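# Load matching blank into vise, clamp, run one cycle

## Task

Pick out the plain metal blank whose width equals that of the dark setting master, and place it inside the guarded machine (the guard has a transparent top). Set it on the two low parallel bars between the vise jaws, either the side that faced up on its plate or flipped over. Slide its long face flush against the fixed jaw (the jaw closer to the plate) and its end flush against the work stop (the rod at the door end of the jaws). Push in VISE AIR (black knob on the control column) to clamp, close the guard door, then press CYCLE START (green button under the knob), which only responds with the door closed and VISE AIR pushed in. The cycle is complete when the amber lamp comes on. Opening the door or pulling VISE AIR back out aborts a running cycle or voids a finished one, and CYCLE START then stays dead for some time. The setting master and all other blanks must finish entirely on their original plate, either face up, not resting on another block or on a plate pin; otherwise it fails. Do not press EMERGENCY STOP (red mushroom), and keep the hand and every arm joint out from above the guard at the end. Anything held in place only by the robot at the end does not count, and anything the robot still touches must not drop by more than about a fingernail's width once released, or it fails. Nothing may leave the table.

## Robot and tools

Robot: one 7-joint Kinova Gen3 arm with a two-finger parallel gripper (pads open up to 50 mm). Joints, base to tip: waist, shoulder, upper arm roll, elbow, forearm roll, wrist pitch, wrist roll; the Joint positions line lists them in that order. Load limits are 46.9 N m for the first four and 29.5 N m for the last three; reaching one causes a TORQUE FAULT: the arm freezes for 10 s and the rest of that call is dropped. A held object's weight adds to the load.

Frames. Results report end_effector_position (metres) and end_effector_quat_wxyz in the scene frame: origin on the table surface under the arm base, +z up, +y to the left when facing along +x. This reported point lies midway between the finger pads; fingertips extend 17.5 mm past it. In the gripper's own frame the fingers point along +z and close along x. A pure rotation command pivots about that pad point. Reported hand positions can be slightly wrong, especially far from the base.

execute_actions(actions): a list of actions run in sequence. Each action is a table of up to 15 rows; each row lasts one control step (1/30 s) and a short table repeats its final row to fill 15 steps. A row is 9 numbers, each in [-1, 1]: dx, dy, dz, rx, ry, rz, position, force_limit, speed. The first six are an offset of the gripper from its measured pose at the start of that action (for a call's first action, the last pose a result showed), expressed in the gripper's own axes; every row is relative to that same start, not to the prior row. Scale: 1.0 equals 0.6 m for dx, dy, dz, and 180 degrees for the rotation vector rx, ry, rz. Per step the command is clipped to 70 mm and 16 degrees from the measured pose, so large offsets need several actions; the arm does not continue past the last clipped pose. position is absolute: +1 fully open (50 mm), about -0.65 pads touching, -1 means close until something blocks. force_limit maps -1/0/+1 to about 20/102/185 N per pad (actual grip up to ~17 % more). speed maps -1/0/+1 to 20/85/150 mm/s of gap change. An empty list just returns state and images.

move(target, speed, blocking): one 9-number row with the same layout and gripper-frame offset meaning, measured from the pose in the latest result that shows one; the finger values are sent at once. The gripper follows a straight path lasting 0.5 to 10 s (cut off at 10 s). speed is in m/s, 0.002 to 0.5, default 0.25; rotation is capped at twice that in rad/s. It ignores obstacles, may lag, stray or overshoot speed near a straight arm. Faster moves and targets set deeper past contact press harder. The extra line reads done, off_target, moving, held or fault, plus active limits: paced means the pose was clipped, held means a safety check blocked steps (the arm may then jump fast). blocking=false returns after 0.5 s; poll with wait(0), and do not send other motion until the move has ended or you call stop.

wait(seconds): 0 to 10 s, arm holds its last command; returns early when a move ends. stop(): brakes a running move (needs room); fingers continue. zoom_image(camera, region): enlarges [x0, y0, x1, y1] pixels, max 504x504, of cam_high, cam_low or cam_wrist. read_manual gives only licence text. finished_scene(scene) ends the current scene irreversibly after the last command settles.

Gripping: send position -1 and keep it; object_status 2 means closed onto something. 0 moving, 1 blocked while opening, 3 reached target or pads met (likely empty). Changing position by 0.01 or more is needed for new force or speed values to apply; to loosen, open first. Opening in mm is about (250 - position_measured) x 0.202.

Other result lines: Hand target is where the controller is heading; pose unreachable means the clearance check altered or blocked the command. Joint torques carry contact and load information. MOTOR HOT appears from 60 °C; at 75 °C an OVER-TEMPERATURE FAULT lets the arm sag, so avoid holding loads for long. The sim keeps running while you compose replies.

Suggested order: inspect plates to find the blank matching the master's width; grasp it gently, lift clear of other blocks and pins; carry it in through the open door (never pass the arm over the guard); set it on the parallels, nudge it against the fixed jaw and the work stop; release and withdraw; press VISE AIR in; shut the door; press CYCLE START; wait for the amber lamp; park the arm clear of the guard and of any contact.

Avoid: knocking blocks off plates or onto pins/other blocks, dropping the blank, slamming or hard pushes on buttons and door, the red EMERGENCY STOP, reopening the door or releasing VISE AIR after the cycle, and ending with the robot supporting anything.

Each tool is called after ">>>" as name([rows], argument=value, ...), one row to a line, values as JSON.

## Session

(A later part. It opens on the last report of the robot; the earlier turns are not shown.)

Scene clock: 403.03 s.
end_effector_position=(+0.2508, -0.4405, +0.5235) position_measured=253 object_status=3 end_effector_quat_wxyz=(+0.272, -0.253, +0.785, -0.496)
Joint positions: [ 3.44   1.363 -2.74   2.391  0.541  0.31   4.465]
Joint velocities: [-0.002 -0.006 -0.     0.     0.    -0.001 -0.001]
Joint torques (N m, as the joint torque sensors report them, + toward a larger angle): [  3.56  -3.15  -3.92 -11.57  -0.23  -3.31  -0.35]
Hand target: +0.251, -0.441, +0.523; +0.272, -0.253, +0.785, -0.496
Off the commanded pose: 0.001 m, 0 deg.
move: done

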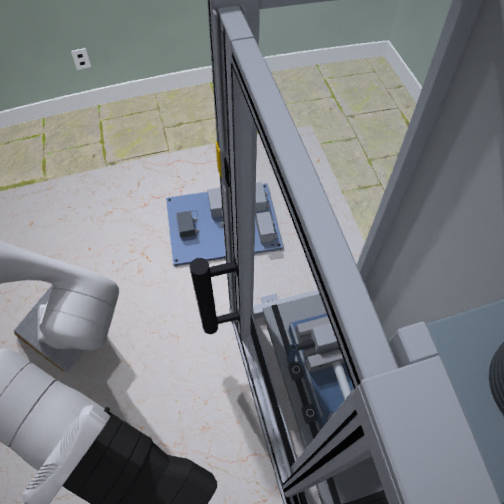

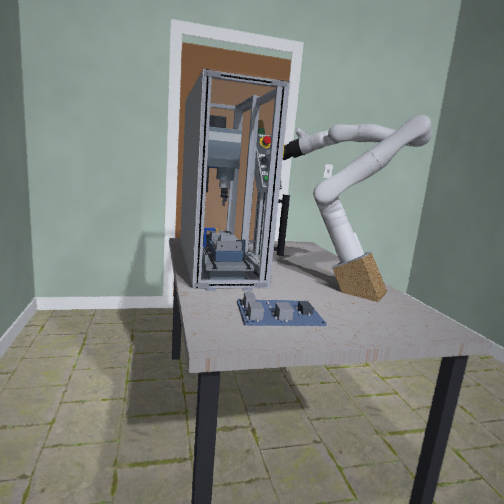

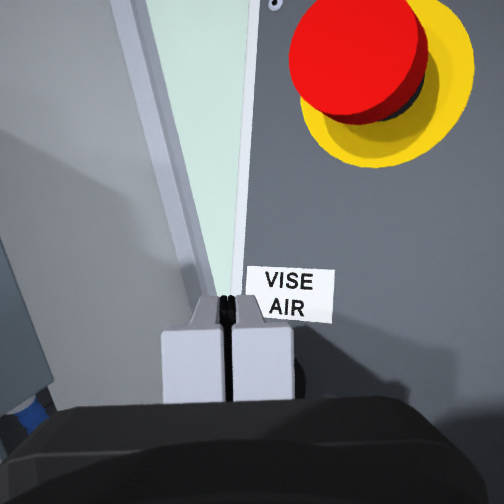

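>>> move(target=[0,0,-0.06,0,0,0,-1,0,0], speed=0.04)

>>> move(target=[0.035,0.02,0,0,0,0,-1,0,0], speed=0.04)

Scene clock: 404.97 s.
end_effector_position=(+0.2265, -0.4175, +0.5362) position_measured=253 object_status=3 end_effector_quat_wxyz=(+0.272, -0.253, +0.785, -0.496)
Joint positions: [ 3.446  1.485 -2.807  2.358  0.497  0.477  4.492]
Joint velocities: [ 0.     0.007  0.    -0.001 -0.001  0.001  0.001]
Joint torques (N m, as the joint torque sensors report them, + toward a larger angle): [  3.56  -4.47  -4.1  -11.42  -0.33  -3.48  -0.19]
Hand target: +0.226, -0.418, +0.536; +0.272, -0.253, +0.785, -0.496
Off the commanded pose: 0.000 m, 0 deg.
move: done

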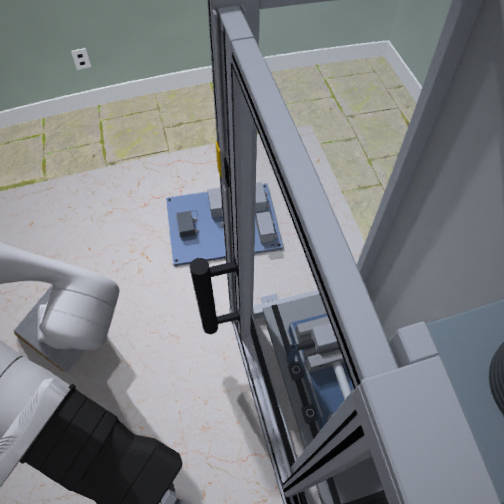

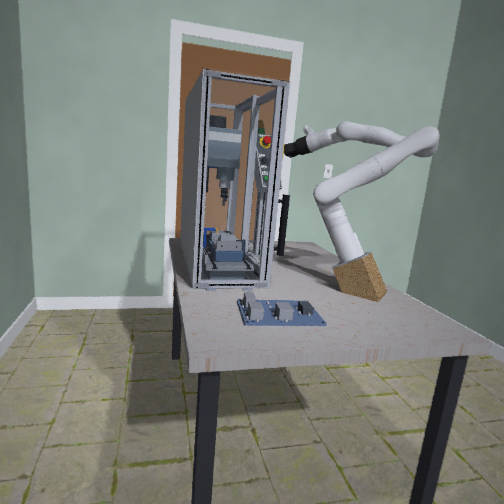

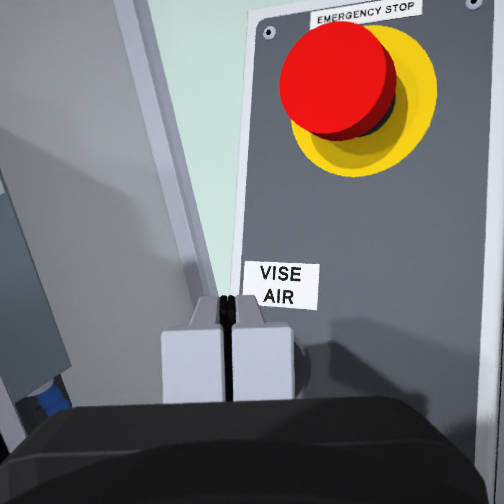

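Scene clock: 405.83 s.
end_effector_position=(+0.2098, -0.4269, +0.5214) position_measured=253 object_status=3 end_effector_quat_wxyz=(+0.272, -0.253, +0.785, -0.496)
Joint positions: [ 3.413  1.523 -2.742  2.367  0.539  0.483  4.53 ]
Joint velocities: [-0.003  0.003  0.    -0.    -0.001  0.     0.002]
Joint torques (N m, as the joint torque sensors report them, + toward a larger angle): [  4.14  -5.02  -4.53 -11.15  -0.18  -3.52  -0.54]
Hand target: +0.210, -0.427, +0.521; +0.272, -0.253, +0.785, -0.496
Off the commanded pose: 0.000 m, 0 deg.
move: done

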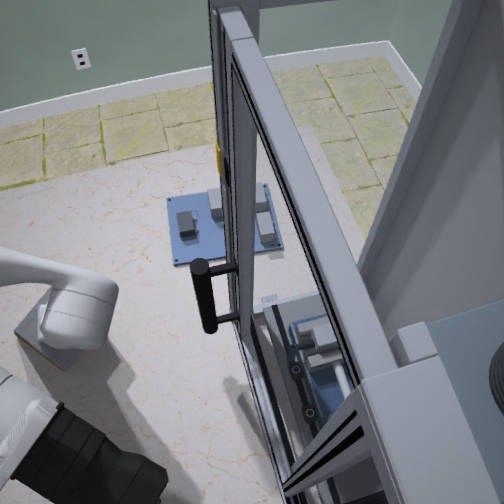

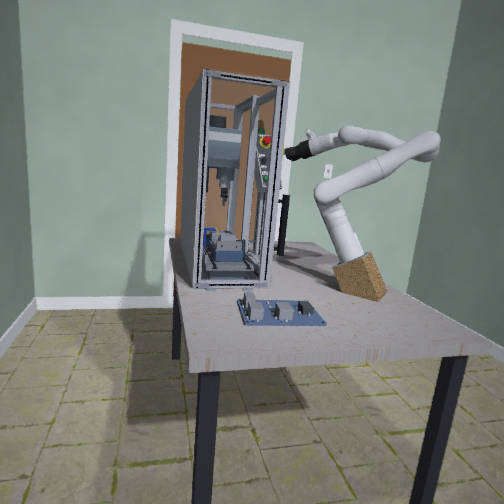

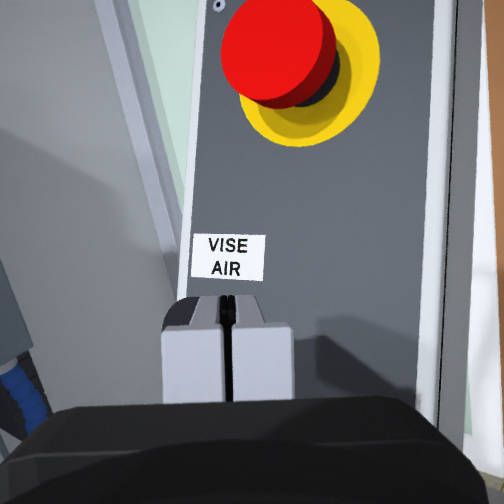

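>>> move(target=[-0.03,0,0.1,0,0,0,-1,0,0], speed=0.03)

Scene clock: 408.97 s.
end_effector_position=(+0.2631, -0.4533, +0.5048) position_measured=253 object_status=3 end_effector_quat_wxyz=(+0.273, -0.252, +0.784, -0.497)
Joint positions: [ 3.439  1.282 -2.666  2.437  0.586  0.166  4.453]
Joint velocities: [ 0.001 -0.006  0.    -0.001  0.    -0.002 -0.   ]
Joint torques (N m, as the joint torque sensors report them, + toward a larger angle): [  1.86  -3.61  -2.88 -10.69   0.09  -2.89  -0.2 ]
Hand target: +0.264, -0.453, +0.503; +0.272, -0.253, +0.785, -0.496
Off the commanded pose: 0.002 m, 0 deg.
move: done

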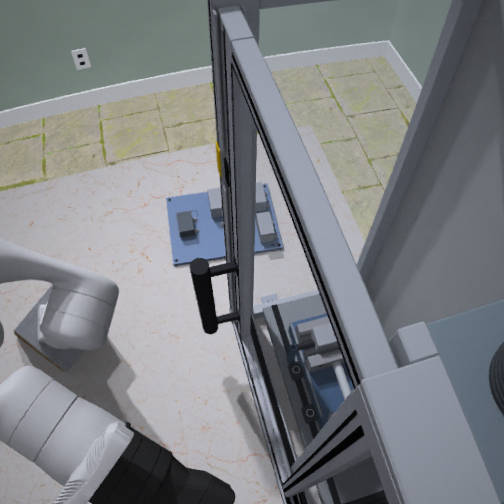

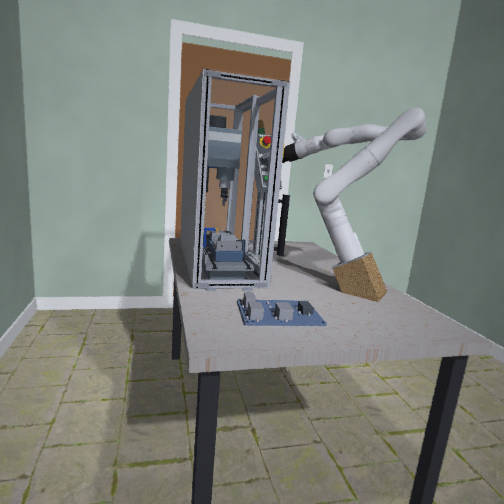

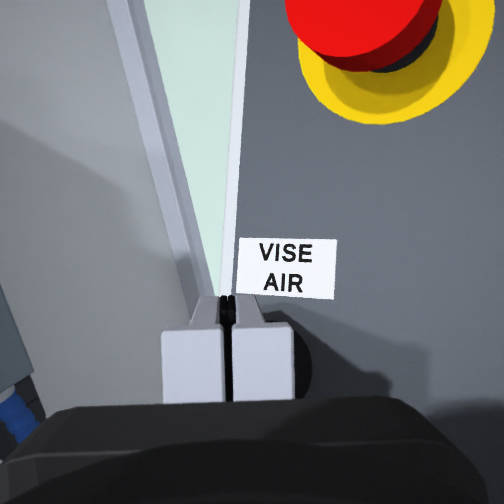

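>>> move(target=[0.017,0,-0.015,0,0,0,-1,0,0], speed=0.02)

>>> move(target=[0.008,-0.01,0.045,0,0,0,-1,0,0], speed=0.015)

Scene clock: 410.53 s.
end_effector_position=(+0.2496, -0.4543, +0.5060) position_measured=253 object_status=3 end_effector_quat_wxyz=(+0.272, -0.252, +0.784, -0.497)
Joint positions: [ 3.417  1.331 -2.656  2.42   0.595  0.224  4.476]
Joint velocities: [-0.003  0.005 -0.    -0.001 -0.001  0.001  0.001]
Joint torques (N m, as the joint torque sensors report them, + toward a larger angle): [  3.18  -3.23  -4.21 -11.19  -0.26  -3.57  -0.15]
Hand target: +0.250, -0.454, +0.506; +0.273, -0.252, +0.784, -0.497
Off the commanded pose: 0.000 m, 0 deg.
move: done

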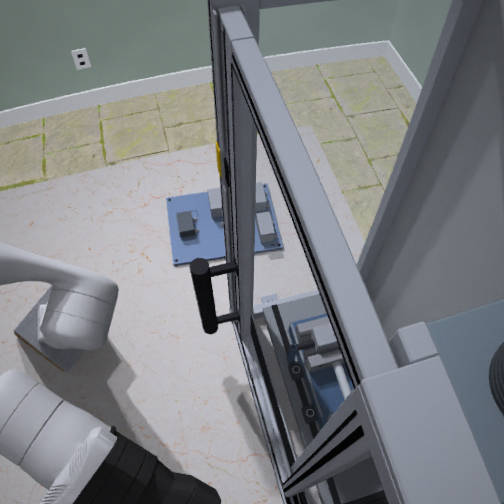

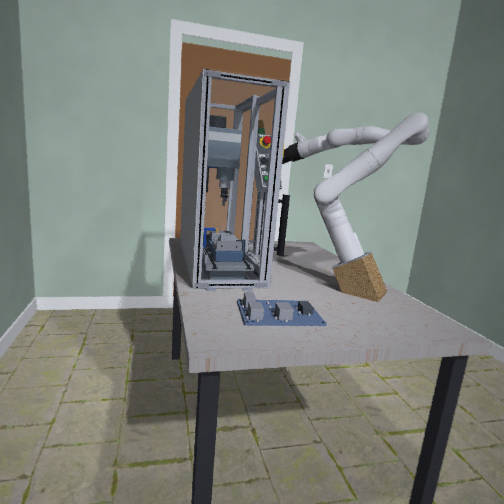

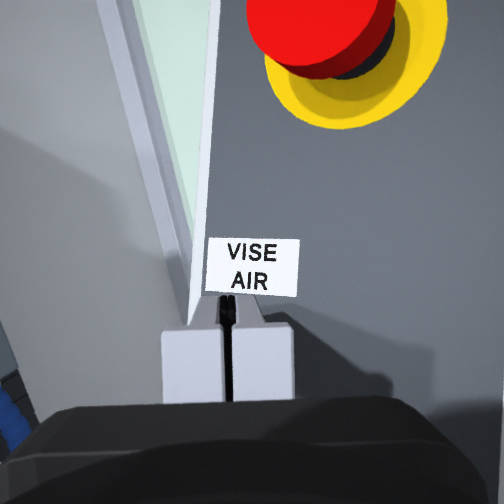

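Scene clock: 412.63 s.
end_effector_position=(+0.2626, -0.4637, +0.5091) position_measured=253 object_status=3 end_effector_quat_wxyz=(+0.279, -0.254, +0.774, -0.508)
Joint positions: [ 3.413  1.273 -2.622  2.432  0.603  0.117  4.483]
Joint velocities: [ 0.     0.     0.001  0.    -0.009 -0.001  0.01 ]
Joint torques (N m, as the joint torque sensors report them, + toward a larger angle): [ -7.82 -36.45  14.12 -27.14   1.07  -2.95  -1.  ]
Hand target: +0.265, -0.476, +0.501; +0.272, -0.253, +0.784, -0.497
Off the commanded pose: 0.016 m, 2 deg.
move: off_target

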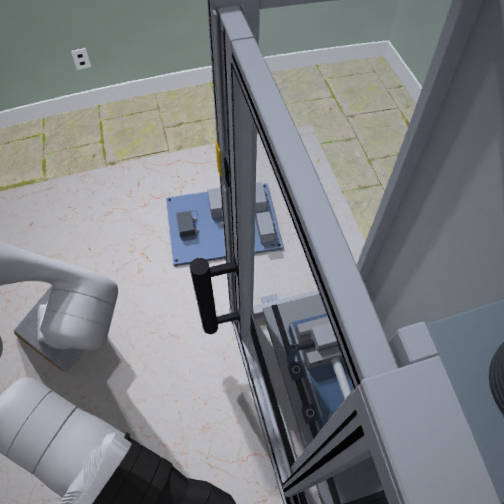

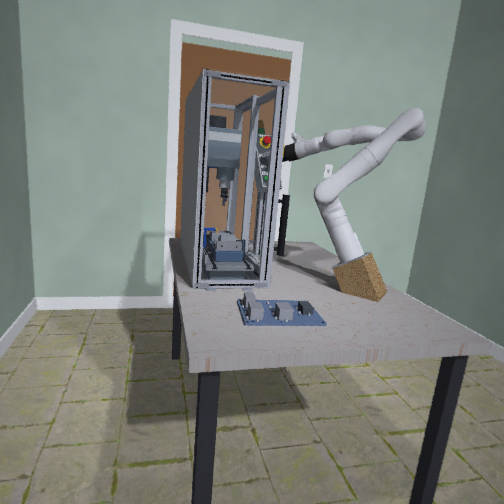

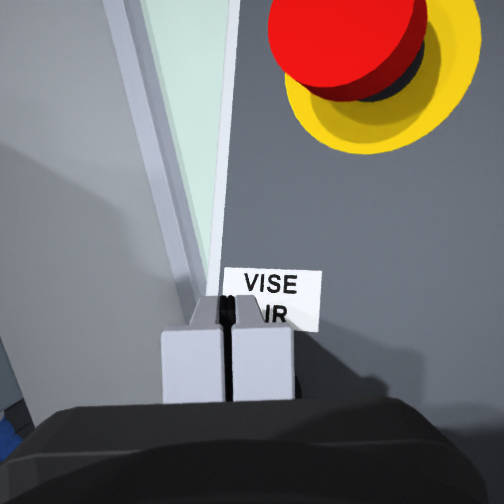

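>>> move(target=[0,0,-0.07,0,0,0,-1,0,0], speed=0.04)

Scene clock: 414.30 s.
end_effector_position=(+0.2337, -0.4367, +0.5225) position_measured=253 object_status=3 end_effector_quat_wxyz=(+0.278, -0.254, +0.774, -0.508)
Joint positions: [ 3.419  1.441 -2.711  2.408  0.565  0.326  4.504]
Joint velocities: [ 0.     0.007 -0.    -0.001 -0.001  0.002  0.001]
Joint torques (N m, as the joint torque sensors report them, + toward a larger angle): [  3.73  -4.1   -4.38 -11.15  -0.24  -3.37   0.11]
Hand target: +0.234, -0.437, +0.523; +0.278, -0.254, +0.774, -0.508
Off the commanded pose: 0.000 m, 0 deg.
move: done

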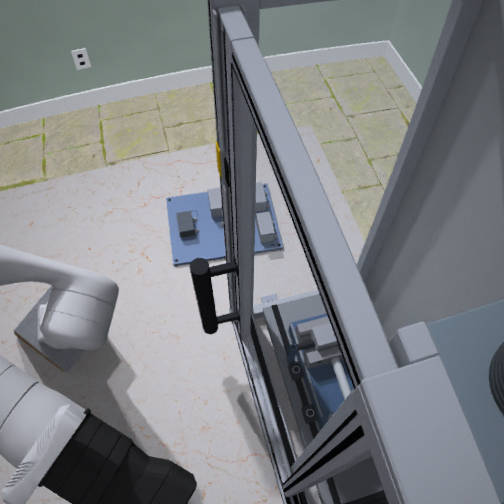

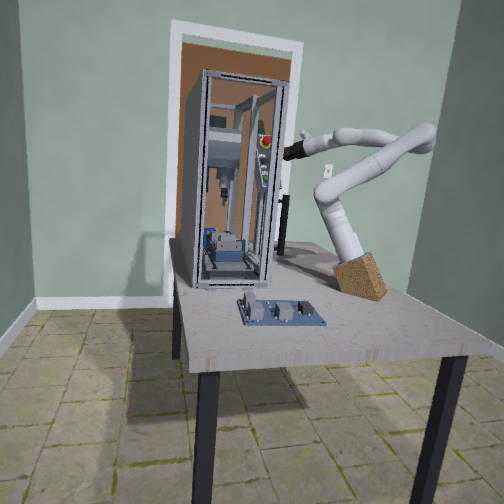

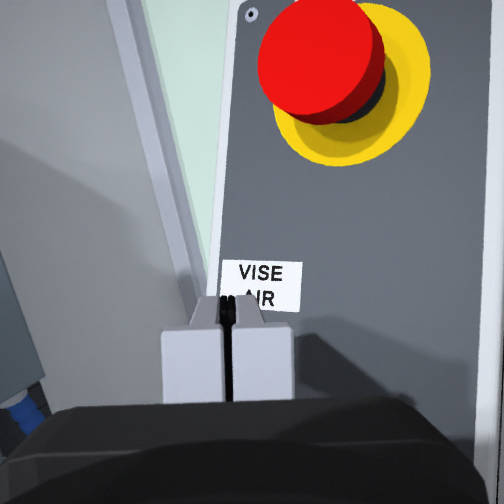

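>>> move(target=[0.023,0.153,0.06,0,0,0,-1,0,0], speed=0.05)

>>> zoom_image(camera="cam_high", region=[260,290,380,430])

Scene clock: 416.97 s.
end_effector_position=(+0.2385, -0.4369, +0.4348) position_measured=253 object_status=3 end_effector_quat_wxyz=(+0.289, -0.274, +0.774, -0.493)
Joint positions: [ 3.349  1.39  -2.411  2.58   0.716  0.055  4.607]
Joint velocities: [-0.011  0.01   0.009  0.    -0.02  -0.004  0.031]
Joint torques (N m, as the joint torque sensors report them, + toward a larger angle): [ -0.62 -15.5    5.91  -8.3   -0.42   1.52  -0.48]
Hand target: +0.239, -0.437, +0.424; +0.286, -0.274, +0.782, -0.481
Off the commanded pose: 0.012 m, 3 deg.
joint sent to its limit — the command would take joint 4 (elbow) past its upper limit, so that joint was sent only as far as its limit.
move: off_target

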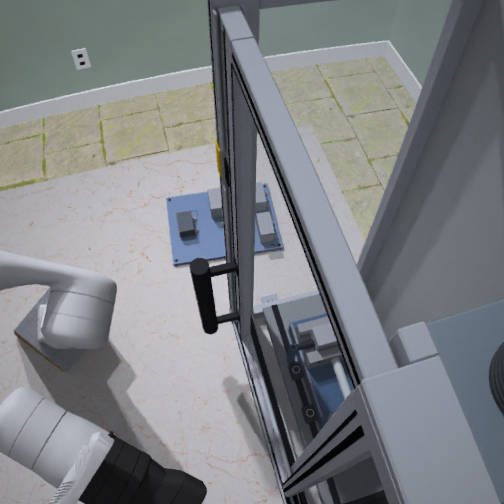

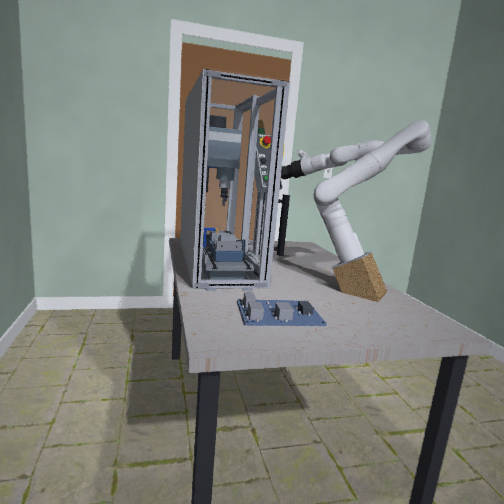

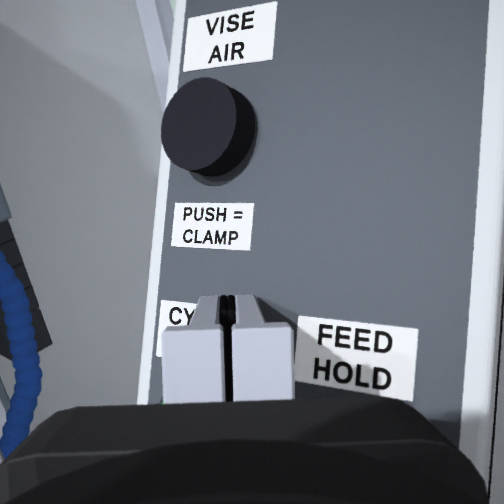

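Region (260, 290, 380, 430) of cam_high's 504x504 image, scaled by 3.600, with more detail than that image has; it fills the left 432 columns of this view, and the rest is white.

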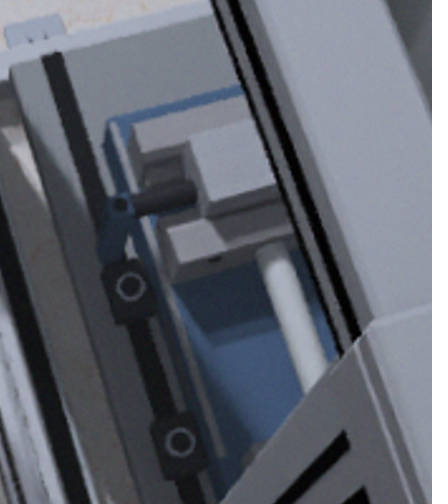

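>>> execute_actions(actions=[])

Scene clock: 418.97 s.
end_effector_position=(+0.2385, -0.4369, +0.4348) position_measured=253 object_status=3 end_effector_quat_wxyz=(+0.289, -0.273, +0.773, -0.493)
Joint positions: [ 3.348  1.391 -2.41   2.58   0.714  0.055  4.609]
Joint velocities: [ 0. -0.  0.  0. -0. -0. -0.]
Joint torques (N m, as the joint torque sensors report them, + toward a larger angle): [  0.02 -15.41   5.16  -8.61  -0.28   1.81  -0.53]
Hand target: +0.239, -0.437, +0.424; +0.286, -0.274, +0.782, -0.481
Off the commanded pose: 0.012 m, 3 deg.

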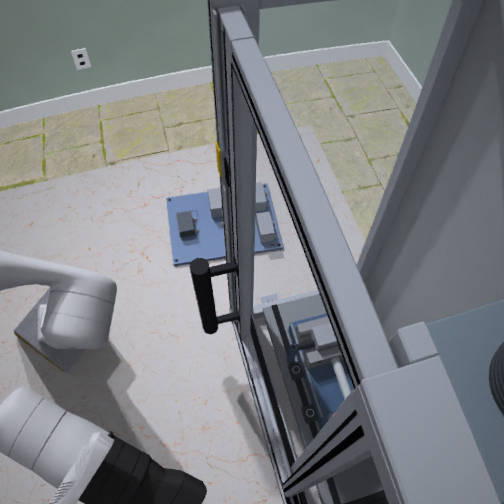

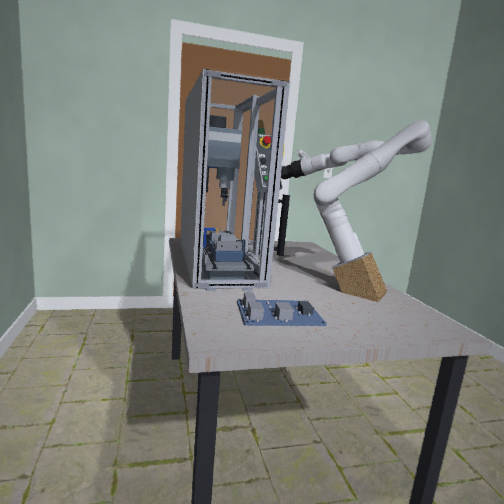

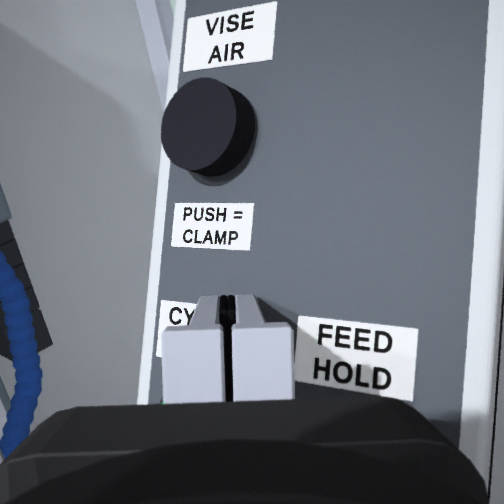

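>>> move(target=[0,-0.03,-0.05,-0.12,0,0,-1,0,0], speed=0.08)

Scene clock: 422.20 s.
end_effector_position=(+0.2188, -0.4254, +0.4619) position_measured=253 object_status=3 end_effector_quat_wxyz=(+0.233, -0.323, +0.852, -0.340)
Joint positions: [ 3.299  1.349 -2.727  2.187  0.446  0.835  4.636]
Joint velocities: [-0.001 -0.004  0.    -0.002 -0.     0.001  0.   ]
Joint torques (N m, as the joint torque sensors report them, + toward a larger angle): [  5.1   -4.47  -5.24 -10.39  -0.48  -2.87  -0.1 ]
Hand target: +0.219, -0.425, +0.462; +0.233, -0.323, +0.852, -0.340
Off the commanded pose: 0.001 m, 0 deg.
move: done

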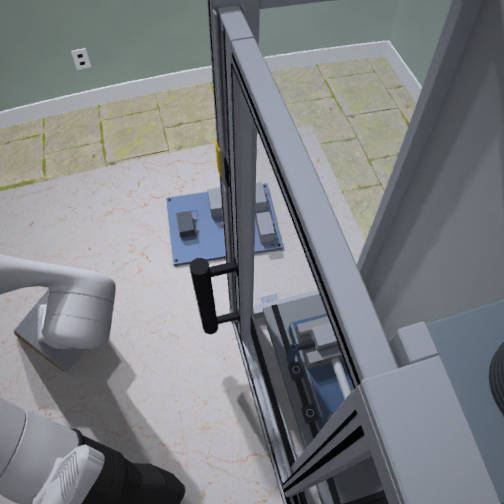

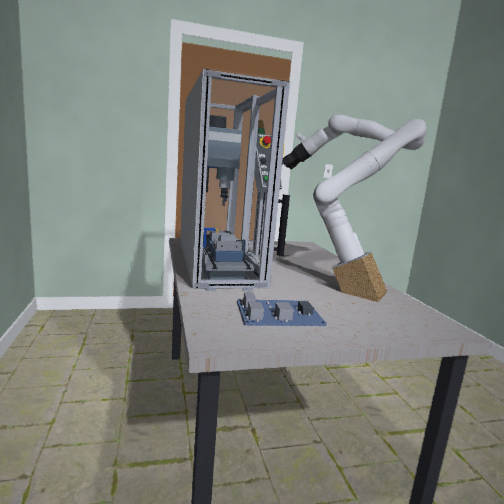

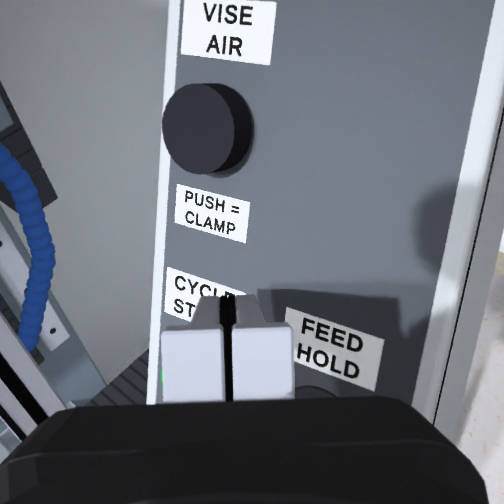

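>>> move(target=[-0.015,0.05,0.02,0,0,0,1,0,1], speed=0.06)

Scene clock: 423.67 s.
end_effector_position=(+0.2208, -0.4073, +0.4336) position_measured=3 object_status=3 end_effector_quat_wxyz=(+0.233, -0.323, +0.852, -0.340)
Joint positions: [ 3.322  1.38  -2.715  2.291  0.462  0.767  4.618]
Joint velocities: [ 0.002  0.002 -0.     0.     0.     0.001 -0.001]
Joint torques (N m, as the joint torque sensors report them, + toward a larger angle): [  4.18  -4.54  -4.86 -10.31  -0.29  -2.88   0.05]
Hand target: +0.221, -0.407, +0.434; +0.233, -0.323, +0.852, -0.340
Off the commanded pose: 0.000 m, 0 deg.
move: done

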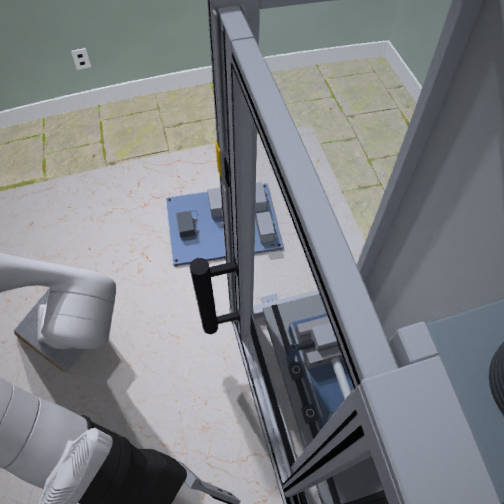

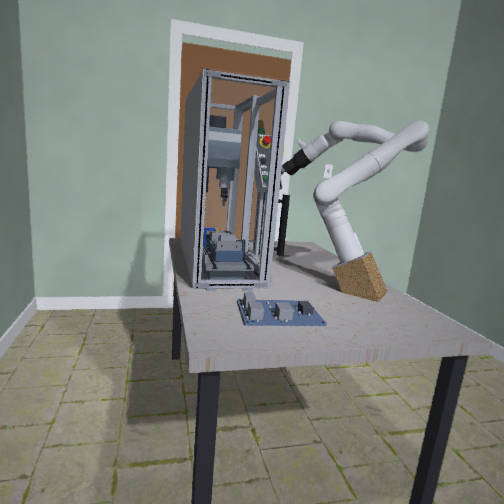

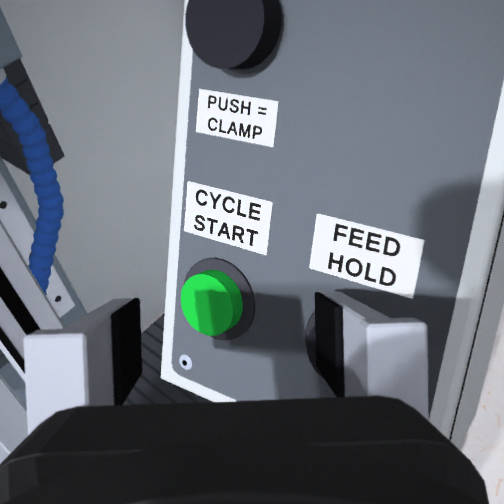

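>>> move(target=[-0.01,0.016,0.03,0,0,0,-1,0,1], speed=0.04)

>>> move(target=[0,0,0,0,0,0,-0.3,0,1])

Scene clock: 425.17 s.
end_effector_position=(+0.2323, -0.4054, +0.4159) position_measured=253 object_status=3 end_effector_quat_wxyz=(+0.233, -0.323, +0.852, -0.340)
Joint positions: [ 3.323  1.351 -2.694  2.352  0.487  0.679  4.591]
Joint velocities: [ 0.    -0.003 -0.     0.001  0.001  0.    -0.001]
Joint torques (N m, as the joint torque sensors report them, + toward a larger angle): [  4.36  -3.59  -4.65 -10.65  -0.45  -2.97   0.09]
Hand target: +0.232, -0.405, +0.416; +0.233, -0.323, +0.852, -0.340
Off the commanded pose: 0.000 m, 0 deg.
move: done

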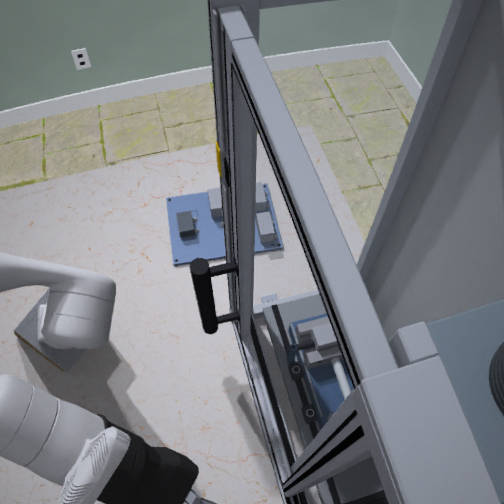

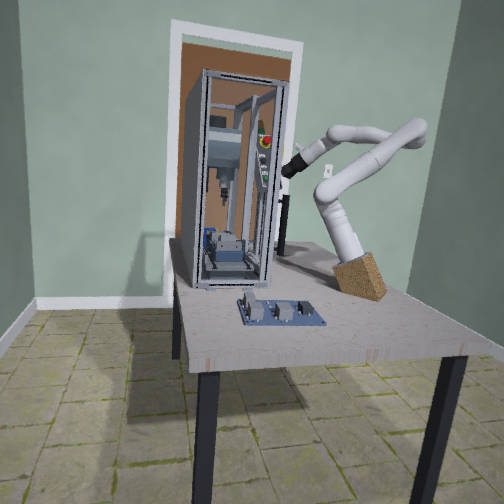

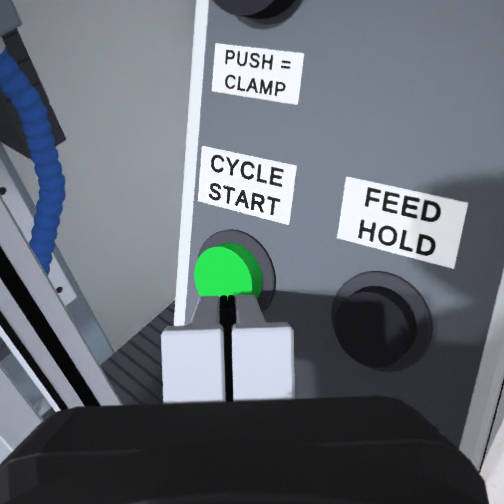

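Scene clock: 425.67 s.
end_effector_position=(+0.2323, -0.4054, +0.4159) position_measured=198 object_status=3 end_effector_quat_wxyz=(+0.233, -0.323, +0.852, -0.340)
Joint positions: [ 3.323  1.351 -2.694  2.352  0.487  0.679  4.591]
Joint velocities: [-0.     0.     0.     0.     0.    -0.001  0.   ]
Joint torques (N m, as the joint torque sensors report them, + toward a larger angle): [  4.28  -3.68  -4.58 -10.29  -0.15  -2.7   -0.03]
Hand target: +0.232, -0.405, +0.416; +0.233, -0.323, +0.852, -0.340
Off the commanded pose: 0.000 m, 0 deg.
move: done

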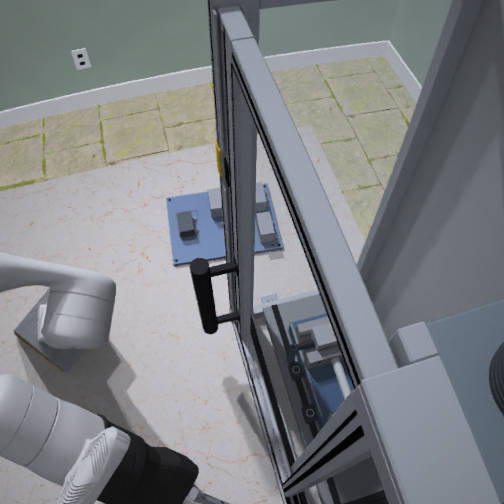

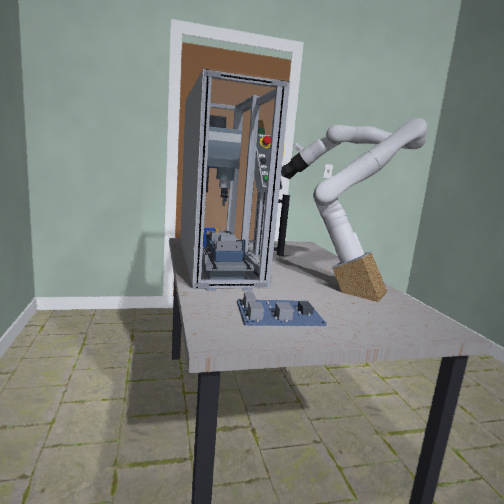

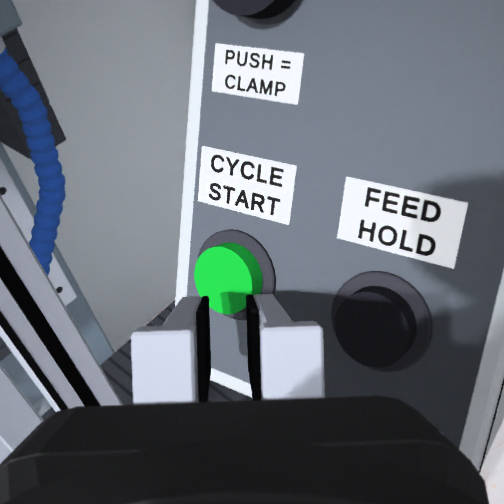

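>>> move(target=[0,0,0.04,0,0,0,-1,0,1], speed=0.03)

Scene clock: 427.00 s.
end_effector_position=(+0.2453, -0.4130, +0.4039) position_measured=253 object_status=3 end_effector_quat_wxyz=(+0.236, -0.321, +0.851, -0.344)
Joint positions: [ 3.313  1.3   -2.655  2.389  0.52   0.574  4.569]
Joint velocities: [ 0.006 -0.001  0.004  0.003 -0.008 -0.009  0.011]
Joint torques (N m, as the joint torque sensors report them, + toward a larger angle): [ -2.72 -15.71   2.93 -11.7    3.08  -5.9   -1.17]
Hand target: +0.247, -0.415, +0.400; +0.233, -0.323, +0.852, -0.340
Off the commanded pose: 0.005 m, 1 deg.
move: off_target

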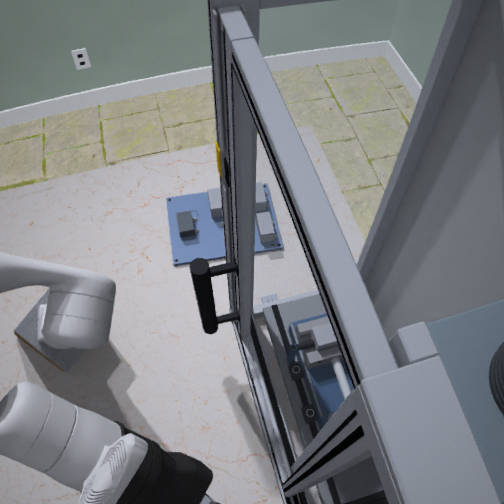

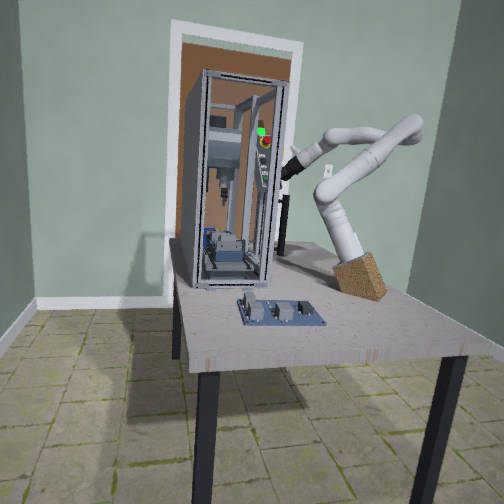

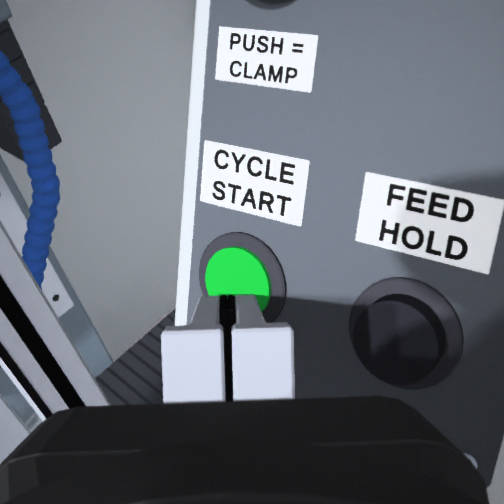

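>>> move(target=[0,0,-0.15,0,0,0,-1,0,1], speed=0.1)

>>> wait(seconds=8)

Scene clock: 428.70 s.
end_effector_position=(+0.1893, -0.3740, +0.4623) position_measured=253 object_status=3 end_effector_quat_wxyz=(+0.235, -0.321, +0.851, -0.343)
Joint positions: [ 3.385  1.504 -2.796  2.23   0.376  0.958  4.664]
Joint velocities: [ 0.002  0.004 -0.    -0.001 -0.     0.004  0.   ]
Joint torques (N m, as the joint torque sensors report them, + toward a larger angle): [  4.25  -5.64  -4.23 -10.64  -0.48  -2.75  -0.12]
Hand target: +0.189, -0.374, +0.462; +0.236, -0.321, +0.851, -0.344
Off the commanded pose: 0.000 m, 0 deg.
move: done

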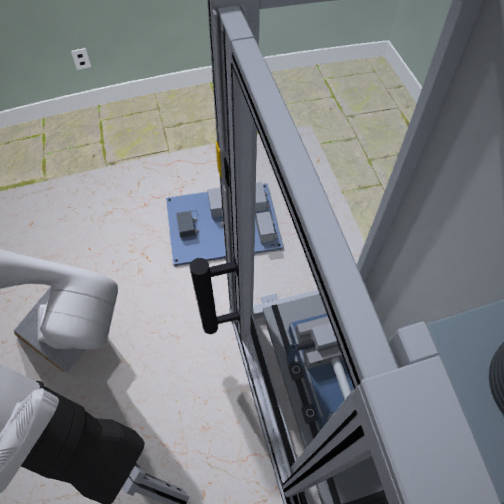

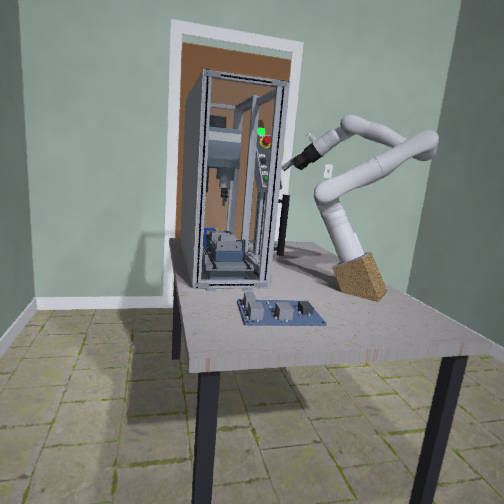

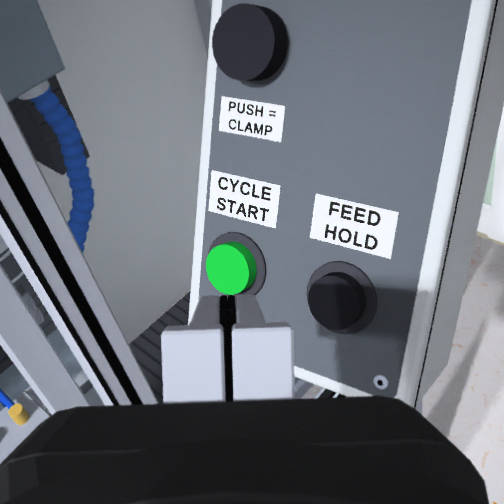

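Scene clock: 436.70 s.
end_effector_position=(+0.1892, -0.3740, +0.4624) position_measured=253 object_status=3 end_effector_quat_wxyz=(+0.236, -0.321, +0.851, -0.344)
Joint positions: [ 3.386  1.504 -2.796  2.23   0.376  0.958  4.664]
Joint velocities: [-0.     0.     0.    -0.     0.     0.001 -0.   ]
Joint torques (N m, as the joint torque sensors report them, + toward a larger angle): [  3.82  -5.66  -4.49 -10.6   -0.58  -2.79  -0.14]
Hand target: +0.189, -0.374, +0.462; +0.236, -0.321, +0.851, -0.344
Off the commanded pose: 0.000 m, 0 deg.
wait: 8.00 s; at rest by 0.17 s

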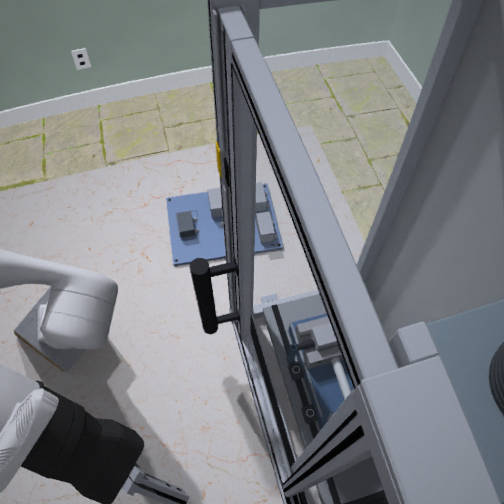

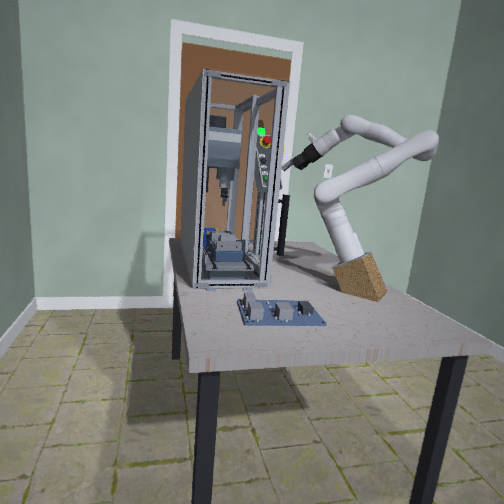

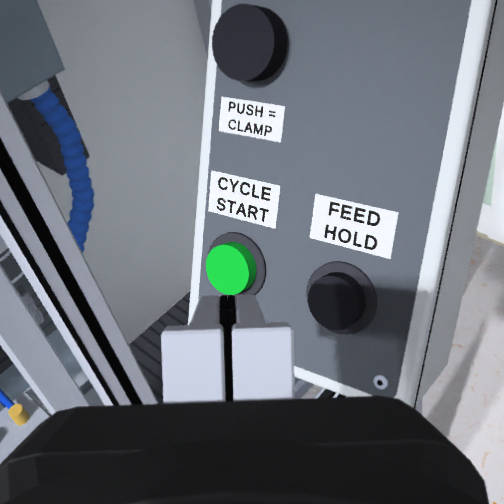

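>>> move(target=[0,0.18,0.0,0,0,0,-1,0,1], speed=0.1)

>>> wait(seconds=10)

Scene clock: 438.53 s.
end_effector_position=(+0.1483, -0.3136, +0.3826) position_measured=253 object_status=3 end_effector_quat_wxyz=(+0.235, -0.321, +0.851, -0.343)
Joint positions: [ 3.457  1.797 -2.738  2.425  0.41   1.053  4.721]
Joint velocities: [ 0.004  0.009  0.001 -0.    -0.    -0.     0.001]
Joint torques (N m, as the joint torque sensors report them, + toward a larger angle): [ 4.39 -8.59 -3.85 -9.56 -0.8  -2.9  -0.07]
Hand target: +0.148, -0.314, +0.383; +0.235, -0.320, +0.851, -0.344
Off the commanded pose: 0.001 m, 0 deg.
move: done

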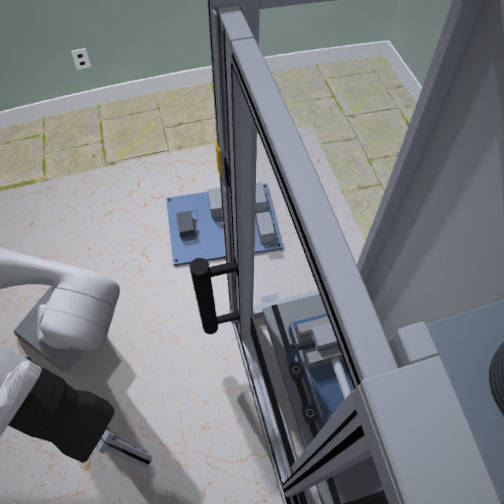

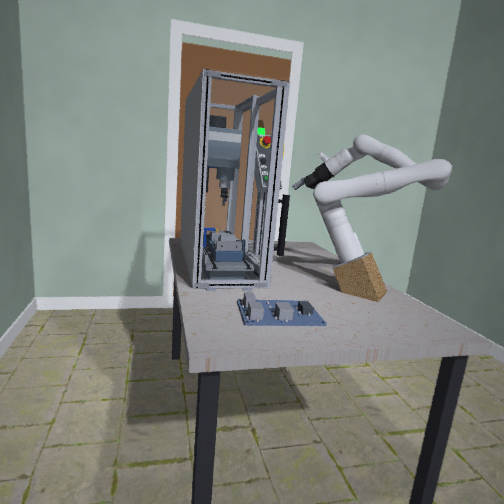

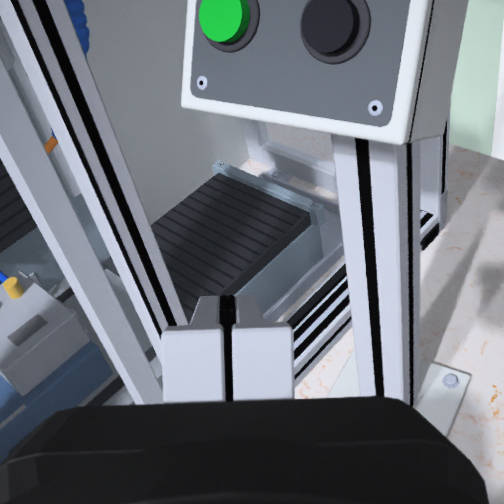

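Scene clock: 448.53 s.
end_effector_position=(+0.1482, -0.3137, +0.3828) position_measured=253 object_status=3 end_effector_quat_wxyz=(+0.235, -0.320, +0.851, -0.344)
Joint positions: [ 3.457  1.798 -2.738  2.425  0.41   1.053  4.721]
Joint velocities: [ 0.     0.    -0.     0.    -0.     0.001  0.001]
Joint torques (N m, as the joint torque sensors report them, + toward a larger angle): [ 3.6  -8.46 -4.19 -9.58 -0.75 -2.56 -0.11]
Hand target: +0.148, -0.314, +0.383; +0.235, -0.320, +0.851, -0.344
Off the commanded pose: 0.000 m, 0 deg.
wait: 10.00 s; at rest by 0.17 s

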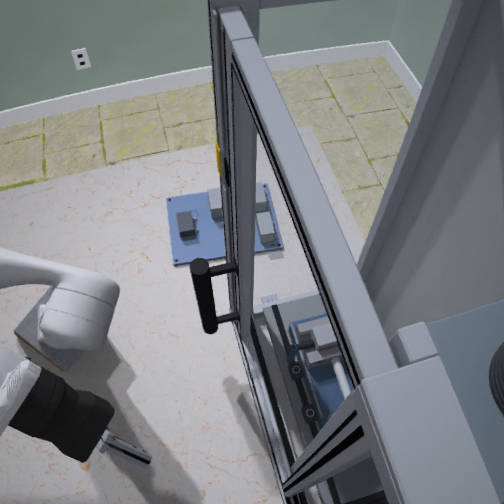

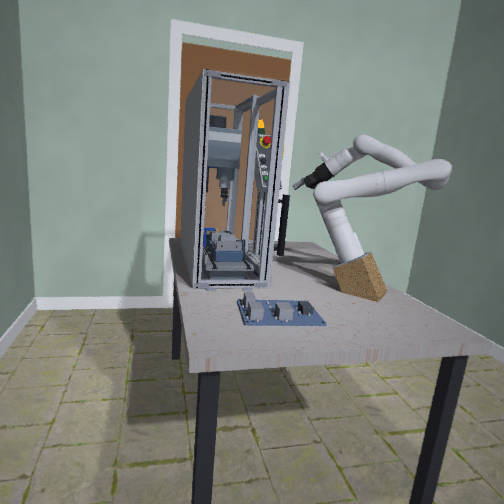

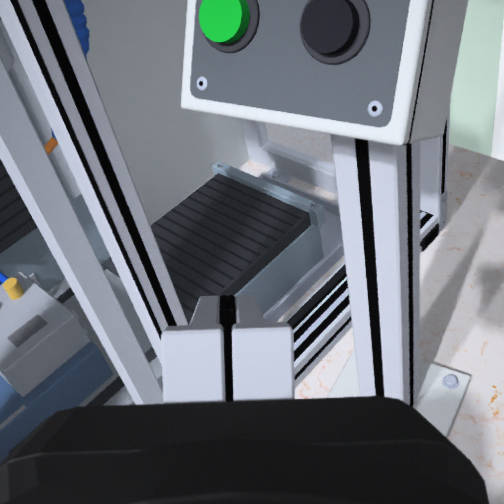

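Amber lit.

>>> finished_scene(scene=1)

The scene is finished: the task was done.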